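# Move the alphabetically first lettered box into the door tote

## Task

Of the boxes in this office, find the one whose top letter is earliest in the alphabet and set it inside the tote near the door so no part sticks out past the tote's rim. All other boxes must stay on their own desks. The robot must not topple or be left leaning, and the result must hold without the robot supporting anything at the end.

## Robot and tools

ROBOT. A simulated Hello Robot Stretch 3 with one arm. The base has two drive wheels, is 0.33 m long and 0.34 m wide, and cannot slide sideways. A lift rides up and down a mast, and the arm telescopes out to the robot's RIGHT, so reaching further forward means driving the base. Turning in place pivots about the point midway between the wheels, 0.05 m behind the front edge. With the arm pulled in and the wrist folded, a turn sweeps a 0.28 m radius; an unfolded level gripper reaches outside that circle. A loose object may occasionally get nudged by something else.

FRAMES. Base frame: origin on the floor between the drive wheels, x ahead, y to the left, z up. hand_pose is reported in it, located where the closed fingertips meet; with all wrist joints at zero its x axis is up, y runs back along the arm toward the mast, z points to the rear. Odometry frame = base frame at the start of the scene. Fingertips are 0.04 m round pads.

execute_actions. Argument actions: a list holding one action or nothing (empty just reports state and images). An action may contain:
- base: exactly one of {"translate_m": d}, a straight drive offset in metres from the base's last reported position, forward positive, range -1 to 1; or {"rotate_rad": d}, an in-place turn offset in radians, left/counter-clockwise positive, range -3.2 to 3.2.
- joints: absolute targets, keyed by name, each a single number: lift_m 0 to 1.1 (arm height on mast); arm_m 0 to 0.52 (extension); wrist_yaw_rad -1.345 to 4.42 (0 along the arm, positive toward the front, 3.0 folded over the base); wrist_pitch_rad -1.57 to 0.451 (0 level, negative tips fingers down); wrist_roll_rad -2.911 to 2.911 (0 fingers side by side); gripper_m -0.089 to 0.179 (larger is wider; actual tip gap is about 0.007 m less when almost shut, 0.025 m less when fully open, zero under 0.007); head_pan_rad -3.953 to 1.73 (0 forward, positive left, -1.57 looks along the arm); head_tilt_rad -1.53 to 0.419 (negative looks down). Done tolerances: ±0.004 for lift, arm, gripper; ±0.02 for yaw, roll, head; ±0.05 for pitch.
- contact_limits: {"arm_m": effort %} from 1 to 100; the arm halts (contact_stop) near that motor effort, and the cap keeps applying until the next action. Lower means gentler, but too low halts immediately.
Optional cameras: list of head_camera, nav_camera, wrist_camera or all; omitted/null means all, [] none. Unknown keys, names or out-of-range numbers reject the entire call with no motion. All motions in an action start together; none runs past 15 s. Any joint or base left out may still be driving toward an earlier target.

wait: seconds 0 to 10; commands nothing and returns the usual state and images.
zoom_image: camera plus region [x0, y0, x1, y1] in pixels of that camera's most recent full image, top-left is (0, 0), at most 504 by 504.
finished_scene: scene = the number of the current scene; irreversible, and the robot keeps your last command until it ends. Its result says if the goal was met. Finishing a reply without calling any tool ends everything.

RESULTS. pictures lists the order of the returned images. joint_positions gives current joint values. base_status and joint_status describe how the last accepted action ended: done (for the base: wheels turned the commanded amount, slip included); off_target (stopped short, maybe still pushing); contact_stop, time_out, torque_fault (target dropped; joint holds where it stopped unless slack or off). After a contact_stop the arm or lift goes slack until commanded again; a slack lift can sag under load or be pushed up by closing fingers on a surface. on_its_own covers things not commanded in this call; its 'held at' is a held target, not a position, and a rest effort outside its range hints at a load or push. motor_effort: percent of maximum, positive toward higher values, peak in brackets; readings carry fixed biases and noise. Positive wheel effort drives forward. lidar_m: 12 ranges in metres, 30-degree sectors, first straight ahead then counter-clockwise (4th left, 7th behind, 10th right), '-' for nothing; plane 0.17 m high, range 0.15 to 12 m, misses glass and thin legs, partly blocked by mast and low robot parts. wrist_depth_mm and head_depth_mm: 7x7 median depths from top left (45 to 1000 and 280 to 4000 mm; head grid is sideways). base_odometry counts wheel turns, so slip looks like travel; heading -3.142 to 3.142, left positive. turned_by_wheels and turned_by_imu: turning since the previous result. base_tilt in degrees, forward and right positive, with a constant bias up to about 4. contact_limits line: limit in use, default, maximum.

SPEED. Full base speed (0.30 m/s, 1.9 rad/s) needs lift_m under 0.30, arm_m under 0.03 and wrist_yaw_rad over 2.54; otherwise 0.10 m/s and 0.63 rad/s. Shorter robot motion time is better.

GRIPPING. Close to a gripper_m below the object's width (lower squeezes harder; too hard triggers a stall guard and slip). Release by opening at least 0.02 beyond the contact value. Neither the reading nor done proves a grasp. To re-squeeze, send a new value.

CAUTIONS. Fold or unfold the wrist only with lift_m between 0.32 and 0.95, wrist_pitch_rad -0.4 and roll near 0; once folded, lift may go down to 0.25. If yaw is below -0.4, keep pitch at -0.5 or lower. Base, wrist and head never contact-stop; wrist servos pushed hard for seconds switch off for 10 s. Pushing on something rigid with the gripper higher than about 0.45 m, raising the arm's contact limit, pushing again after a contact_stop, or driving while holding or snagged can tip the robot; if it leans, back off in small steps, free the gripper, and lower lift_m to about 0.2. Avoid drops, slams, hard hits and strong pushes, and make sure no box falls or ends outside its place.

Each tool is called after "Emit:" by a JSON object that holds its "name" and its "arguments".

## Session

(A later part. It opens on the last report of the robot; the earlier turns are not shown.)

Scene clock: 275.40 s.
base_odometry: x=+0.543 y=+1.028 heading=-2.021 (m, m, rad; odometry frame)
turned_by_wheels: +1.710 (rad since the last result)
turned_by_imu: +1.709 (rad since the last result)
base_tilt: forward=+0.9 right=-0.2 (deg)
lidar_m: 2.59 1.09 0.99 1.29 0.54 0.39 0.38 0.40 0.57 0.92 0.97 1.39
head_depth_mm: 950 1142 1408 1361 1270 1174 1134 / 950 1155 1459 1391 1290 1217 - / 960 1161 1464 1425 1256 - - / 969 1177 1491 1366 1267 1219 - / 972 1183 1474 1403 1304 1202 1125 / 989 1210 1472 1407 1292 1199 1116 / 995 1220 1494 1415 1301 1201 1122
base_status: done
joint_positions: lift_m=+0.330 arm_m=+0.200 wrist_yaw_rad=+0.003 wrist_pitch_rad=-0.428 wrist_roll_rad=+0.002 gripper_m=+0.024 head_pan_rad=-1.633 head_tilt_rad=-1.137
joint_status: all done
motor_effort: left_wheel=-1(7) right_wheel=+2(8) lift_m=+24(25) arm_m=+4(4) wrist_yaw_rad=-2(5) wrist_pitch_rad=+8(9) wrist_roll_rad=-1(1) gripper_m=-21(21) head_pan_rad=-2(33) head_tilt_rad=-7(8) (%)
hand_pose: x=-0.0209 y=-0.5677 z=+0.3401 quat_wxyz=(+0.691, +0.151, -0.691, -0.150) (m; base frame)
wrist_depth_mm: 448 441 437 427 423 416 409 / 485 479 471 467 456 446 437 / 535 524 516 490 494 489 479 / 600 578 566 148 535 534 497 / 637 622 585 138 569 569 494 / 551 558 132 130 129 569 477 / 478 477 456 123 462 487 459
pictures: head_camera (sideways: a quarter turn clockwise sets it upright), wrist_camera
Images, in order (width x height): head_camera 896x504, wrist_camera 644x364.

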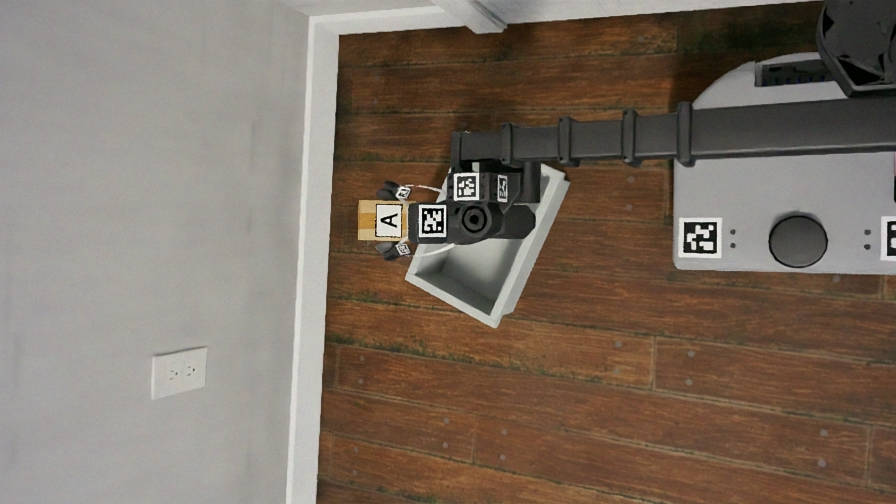

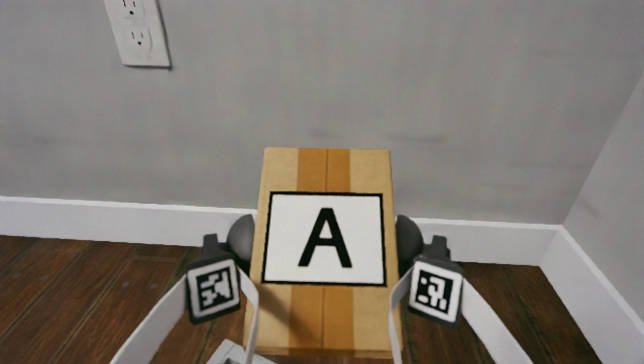

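Emit:
{"name": "execute_actions", "arguments": {"actions": [{"joints": {"lift_m": 0.26, "wrist_pitch_rad": -0.95, "arm_m": 0.225}}], "cameras": ["head_camera", "wrist_camera"]}}

Scene clock: 281.70 s.
base_odometry: x=+0.543 y=+1.028 heading=-2.021 (m, m, rad; odometry frame)
turned_by_wheels: +0.000 (rad since the last result)
turned_by_imu: +0.001 (rad since the last result)
base_tilt: forward=+1.0 right=-0.3 (deg)
lidar_m: 2.58 1.09 0.99 1.29 0.54 0.39 0.38 0.40 0.57 0.45 0.97 1.39
head_depth_mm: 944 1142 1404 1358 1273 1193 1131 / 954 1151 1456 1403 1285 1212 - / 957 1169 1458 1429 1250 - - / 969 1182 1472 1358 1269 1222 - / 980 1190 1487 1401 1293 1188 1118 / 984 1202 1477 1408 1300 1195 1117 / 992 1212 1483 1413 1296 1195 1126
base_status: not commanded
joint_positions: lift_m=+0.260 arm_m=+0.225 wrist_yaw_rad=+0.003 wrist_pitch_rad=-0.962 wrist_roll_rad=+0.002 gripper_m=+0.024 head_pan_rad=-1.633 head_tilt_rad=-1.137
joint_status: all done
motor_effort: left_wheel=-1(1) right_wheel=+2(2) lift_m=+17(20) arm_m=+5(4) wrist_yaw_rad=-2(3) wrist_pitch_rad=+4(8) wrist_roll_rad=-1(1) gripper_m=-21(22) head_pan_rad=-2(2) head_tilt_rad=-7(8) (%)
hand_pose: x=-0.0213 y=-0.4963 z=+0.1748 quat_wxyz=(+0.627, +0.328, -0.627, -0.327) (m; base frame)
wrist_depth_mm: 489 496 494 481 487 470 469 / 440 443 450 450 455 455 446 / 411 404 283 271 413 414 410 / 373 268 336 148 247 379 378 / 347 258 330 138 265 244 356 / 218 269 131 130 129 231 327 / 302 202 293 123 294 217 309
pictures: head_camera (sideways: a quarter turn clockwise sets it upright), wrist_camera
Images, in order (width x height): head_camera 896x504, wrist_camera 644x364.

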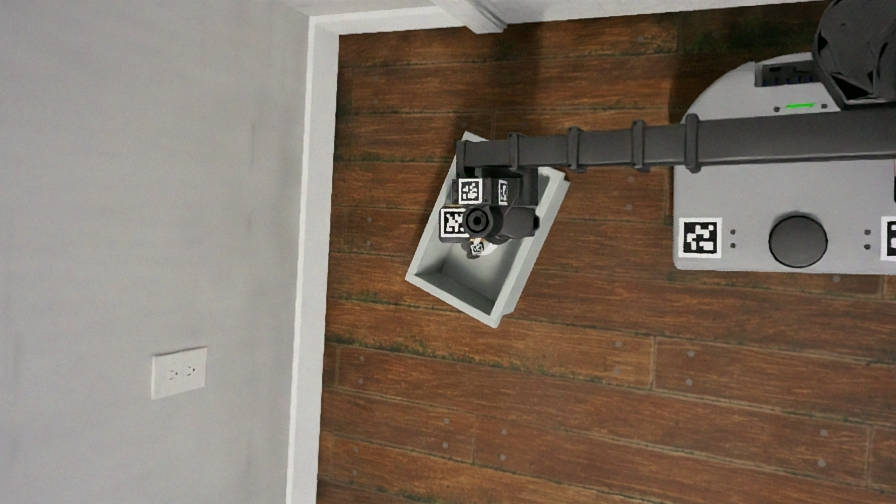

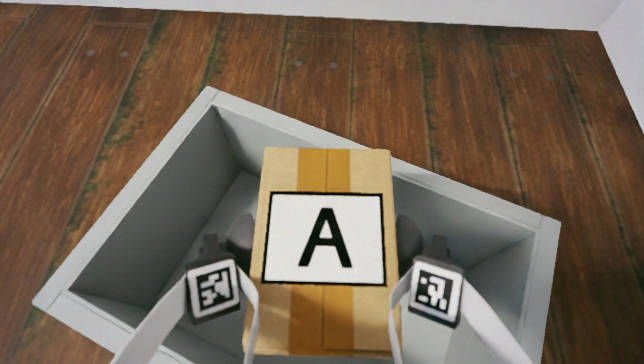

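Emit:
{"name": "execute_actions", "arguments": {"actions": [{"joints": {"lift_m": 0.126, "arm_m": 0.235}}], "cameras": ["head_camera", "wrist_camera"]}}

Scene clock: 292.00 s.
base_odometry: x=+0.543 y=+1.028 heading=-2.021 (m, m, rad; odometry frame)
turned_by_wheels: +0.000 (rad since the last result)
turned_by_imu: +0.001 (rad since the last result)
base_tilt: forward=+0.9 right=+0.0 (deg)
lidar_m: 2.58 1.09 0.99 1.29 0.54 0.39 0.38 0.40 0.57 0.93 0.98 1.39
head_depth_mm: 948 1147 1401 1367 1273 1181 1124 / 955 1157 1465 1388 1279 1219 - / 959 1164 1473 1386 1267 - - / 966 1176 1472 1360 1279 1224 - / 976 1187 1462 1398 1285 1194 1119 / 979 1200 1490 1401 1298 1204 1123 / 996 1217 1483 1403 1297 1201 1118
base_status: not commanded
joint_positions: lift_m=+0.126 arm_m=+0.235 wrist_yaw_rad=+0.003 wrist_pitch_rad=-0.963 wrist_roll_rad=+0.002 gripper_m=+0.024 head_pan_rad=-1.633 head_tilt_rad=-1.137
joint_status: all done
motor_effort: left_wheel=-1(1) right_wheel=+2(2) lift_m=+17(18) arm_m=+4(5) wrist_yaw_rad=-2(2) wrist_pitch_rad=+4(4) wrist_roll_rad=-1(1) gripper_m=-21(21) head_pan_rad=-2(3) head_tilt_rad=-7(7) (%)
hand_pose: x=-0.0213 y=-0.5061 z=+0.0408 quat_wxyz=(+0.627, +0.328, -0.627, -0.327) (m; base frame)
wrist_depth_mm: 146 180 177 151 133 128 300 / 156 194 216 181 153 133 120 / 165 209 244 213 181 155 134 / 176 218 226 147 210 185 157 / 189 209 210 137 207 209 173 / 192 195 131 129 129 196 157 / 157 183 181 123 178 184 145
pictures: head_camera (sideways: a quarter turn clockwise sets it upright), wrist_camera
Images, in order (width x height): head_camera 896x504, wrist_camera 644x364.

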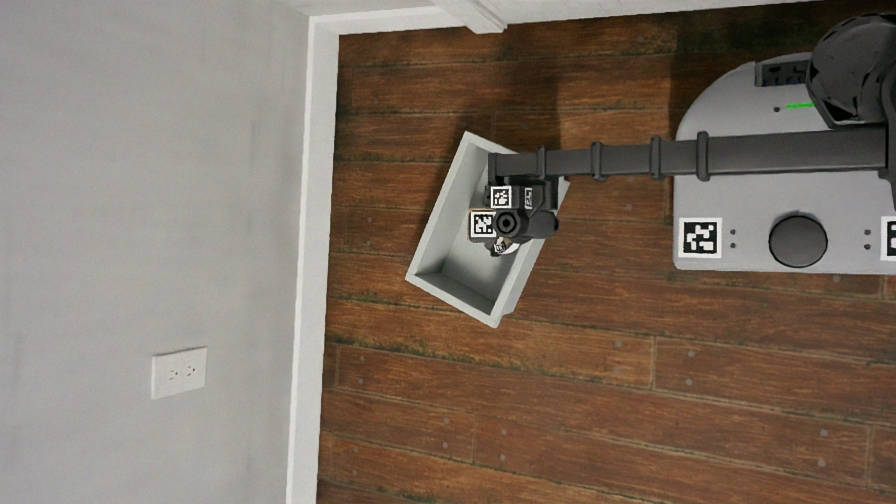

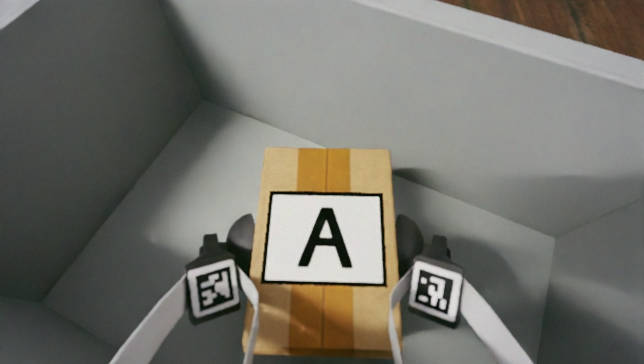

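Emit:
{"name": "execute_actions", "arguments": {"actions": [{"joints": {"lift_m": 0.108}}], "cameras": ["wrist_camera"]}}

Scene clock: 294.93 s.
base_odometry: x=+0.543 y=+1.028 heading=-2.021 (m, m, rad; odometry frame)
turned_by_wheels: +0.000 (rad since the last result)
turned_by_imu: +0.000 (rad since the last result)
base_tilt: forward=+0.8 right=-0.2 (deg)
lidar_m: 2.59 1.09 0.99 1.28 0.54 0.39 0.38 0.40 0.57 0.93 0.97 1.39
head_depth_mm: 943 1157 1391 1365 1264 1179 1123 / 954 1157 1464 1392 1290 1213 - / 958 1160 1464 1404 1268 - - / 964 1171 1469 1350 1275 1216 - / 972 1192 1481 1395 1291 1198 1119 / 981 1203 1477 1409 1285 1199 1121 / 989 1223 1481 1401 1295 1195 1120
base_status: not commanded
joint_positions: lift_m=+0.108 arm_m=+0.235 wrist_yaw_rad=+0.003 wrist_pitch_rad=-0.963 wrist_roll_rad=+0.002 gripper_m=+0.024 head_pan_rad=-1.633 head_tilt_rad=-1.137
joint_status: all done
motor_effort: left_wheel=-2(2) right_wheel=+2(2) lift_m=+17(17) arm_m=+4(4) wrist_yaw_rad=-2(2) wrist_pitch_rad=+4(4) wrist_roll_rad=-1(1) gripper_m=-21(21) head_pan_rad=-2(2) head_tilt_rad=-7(7) (%)
hand_pose: x=-0.0213 y=-0.5061 z=+0.0227 quat_wxyz=(+0.627, +0.328, -0.627, -0.327) (m; base frame)
wrist_depth_mm: 146 180 177 151 132 116 106 / 155 193 218 179 153 133 117 / 165 209 223 212 180 155 134 / 176 202 206 148 200 185 157 / 186 191 191 138 189 193 173 / 178 178 131 129 129 178 157 / 157 167 165 123 163 169 145
pictures: wrist_camera
Images, in order (width x height): wrist_camera 644x364.

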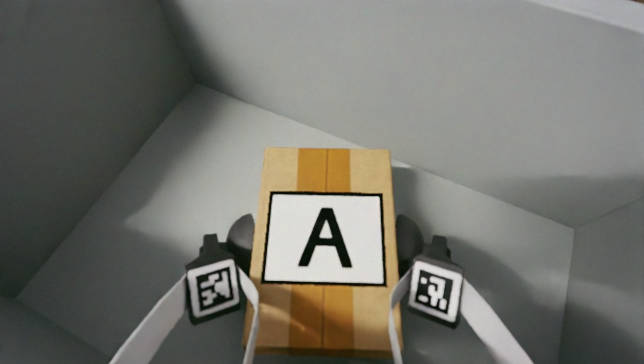

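The box is about 2 mm above the tote floor. I'll release it now.

Emit:
{"name": "execute_actions", "arguments": {"actions": [{"joints": {"gripper_m": 0.1}}], "cameras": ["wrist_camera"]}}

Emit:
{"name": "execute_actions", "arguments": {"actions": [{"joints": {"lift_m": 0.23}}], "cameras": ["head_camera", "wrist_camera"]}}

Scene clock: 298.43 s.
base_odometry: x=+0.543 y=+1.028 heading=-2.021 (m, m, rad; odometry frame)
turned_by_wheels: +0.000 (rad since the last result)
turned_by_imu: +0.001 (rad since the last result)
base_tilt: forward=+0.8 right=-0.2 (deg)
lidar_m: 2.59 1.09 0.99 1.28 0.54 0.39 0.38 0.40 0.57 0.92 0.97 1.39
head_depth_mm: 941 1149 1406 1353 1262 1180 1125 / 951 1149 1455 1396 1280 1223 - / 963 1172 1469 1400 1274 - - / 965 1169 1475 1351 1274 1219 - / 974 1187 1469 1401 1290 1202 1112 / 987 1198 1476 1385 1292 1200 1123 / 991 1221 1493 1399 1294 1201 1118
base_status: not commanded
joint_positions: lift_m=+0.108 arm_m=+0.235 wrist_yaw_rad=+0.003 wrist_pitch_rad=-0.961 wrist_roll_rad=+0.002 gripper_m=+0.100 head_pan_rad=-1.633 head_tilt_rad=-1.137
joint_status: all done
motor_effort: left_wheel=-2(1) right_wheel=+2(2) lift_m=+17(17) arm_m=+4(4) wrist_yaw_rad=-2(2) wrist_pitch_rad=+3(4) wrist_roll_rad=-1(1) gripper_m=+1(87) head_pan_rad=-2(2) head_tilt_rad=-7(7) (%)
hand_pose: x=-0.0213 y=-0.5067 z=+0.0231 quat_wxyz=(+0.627, +0.327, -0.627, -0.327) (m; base frame)
wrist_depth_mm: 146 180 176 150 131 116 107 / 155 193 217 179 153 132 117 / 165 210 224 217 181 154 134 / 176 205 207 152 201 184 156 / 187 192 192 141 190 193 173 / 178 180 135 132 174 180 158 / 161 168 165 125 164 167 144
pictures: wrist_camera
Images, in order (width x height): wrist_camera 644x364.

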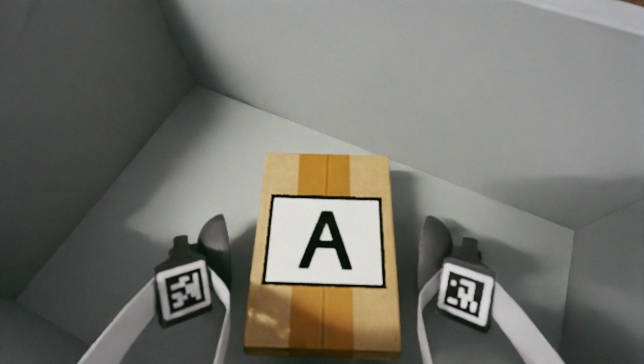

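Scene clock: 300.37 s.
base_odometry: x=+0.543 y=+1.028 heading=-2.021 (m, m, rad; odometry frame)
turned_by_wheels: +0.000 (rad since the last result)
turned_by_imu: +0.000 (rad since the last result)
base_tilt: forward=+1.0 right=-0.1 (deg)
lidar_m: 2.58 1.09 0.99 1.29 0.54 0.39 0.38 0.40 0.57 0.92 0.98 1.40
head_depth_mm: 943 1153 1401 1361 1271 1180 1135 / 946 1153 1468 1389 1287 1221 - / 956 1166 1465 1427 1268 - - / 965 1178 1473 1358 1278 1222 - / 974 1188 1482 1398 1294 1194 1111 / 983 1206 1471 1406 1298 1199 1121 / 991 1208 1479 1406 1291 1203 1120
base_status: not commanded
joint_positions: lift_m=+0.230 arm_m=+0.235 wrist_yaw_rad=+0.003 wrist_pitch_rad=-0.960 wrist_roll_rad=+0.002 gripper_m=+0.100 head_pan_rad=-1.633 head_tilt_rad=-1.137
joint_status: all done
motor_effort: left_wheel=-1(2) right_wheel=+2(2) lift_m=+23(24) arm_m=+4(4) wrist_yaw_rad=-2(2) wrist_pitch_rad=+3(3) wrist_roll_rad=-1(1) gripper_m=+1(0) head_pan_rad=-3(1) head_tilt_rad=-7(9) (%)
hand_pose: x=-0.0213 y=-0.5067 z=+0.1447 quat_wxyz=(+0.627, +0.327, -0.627, -0.327) (m; base frame)
wrist_depth_mm: 454 450 448 452 448 451 445 / 406 406 406 407 408 408 409 / 370 363 268 239 373 373 379 / 342 234 330 291 228 346 346 / 203 242 317 306 303 226 312 / 201 246 289 247 295 222 290 / 172 229 274 234 277 234 274
pictures: head_camera (sideways: a quarter turn clockwise sets it upright), wrist_camera
Images, in order (width x height): head_camera 896x504, wrist_camera 644x364.

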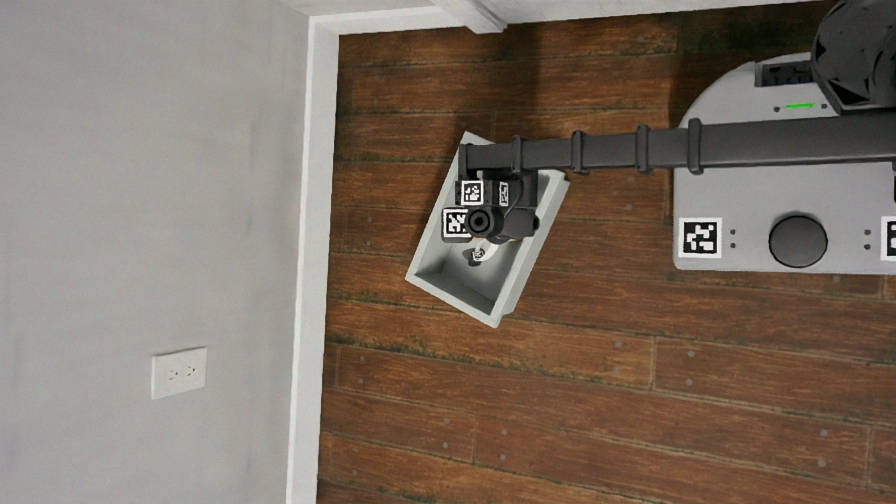

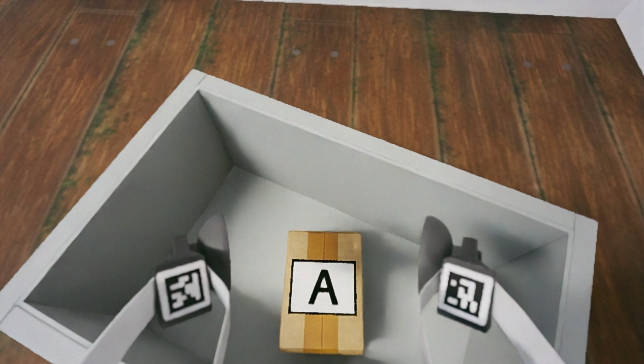

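Box A is resting inside the tote and the gripper is clear of it.

Emit:
{"name": "finished_scene", "arguments": {"scene": 1}}

The scene is finished: the task was done.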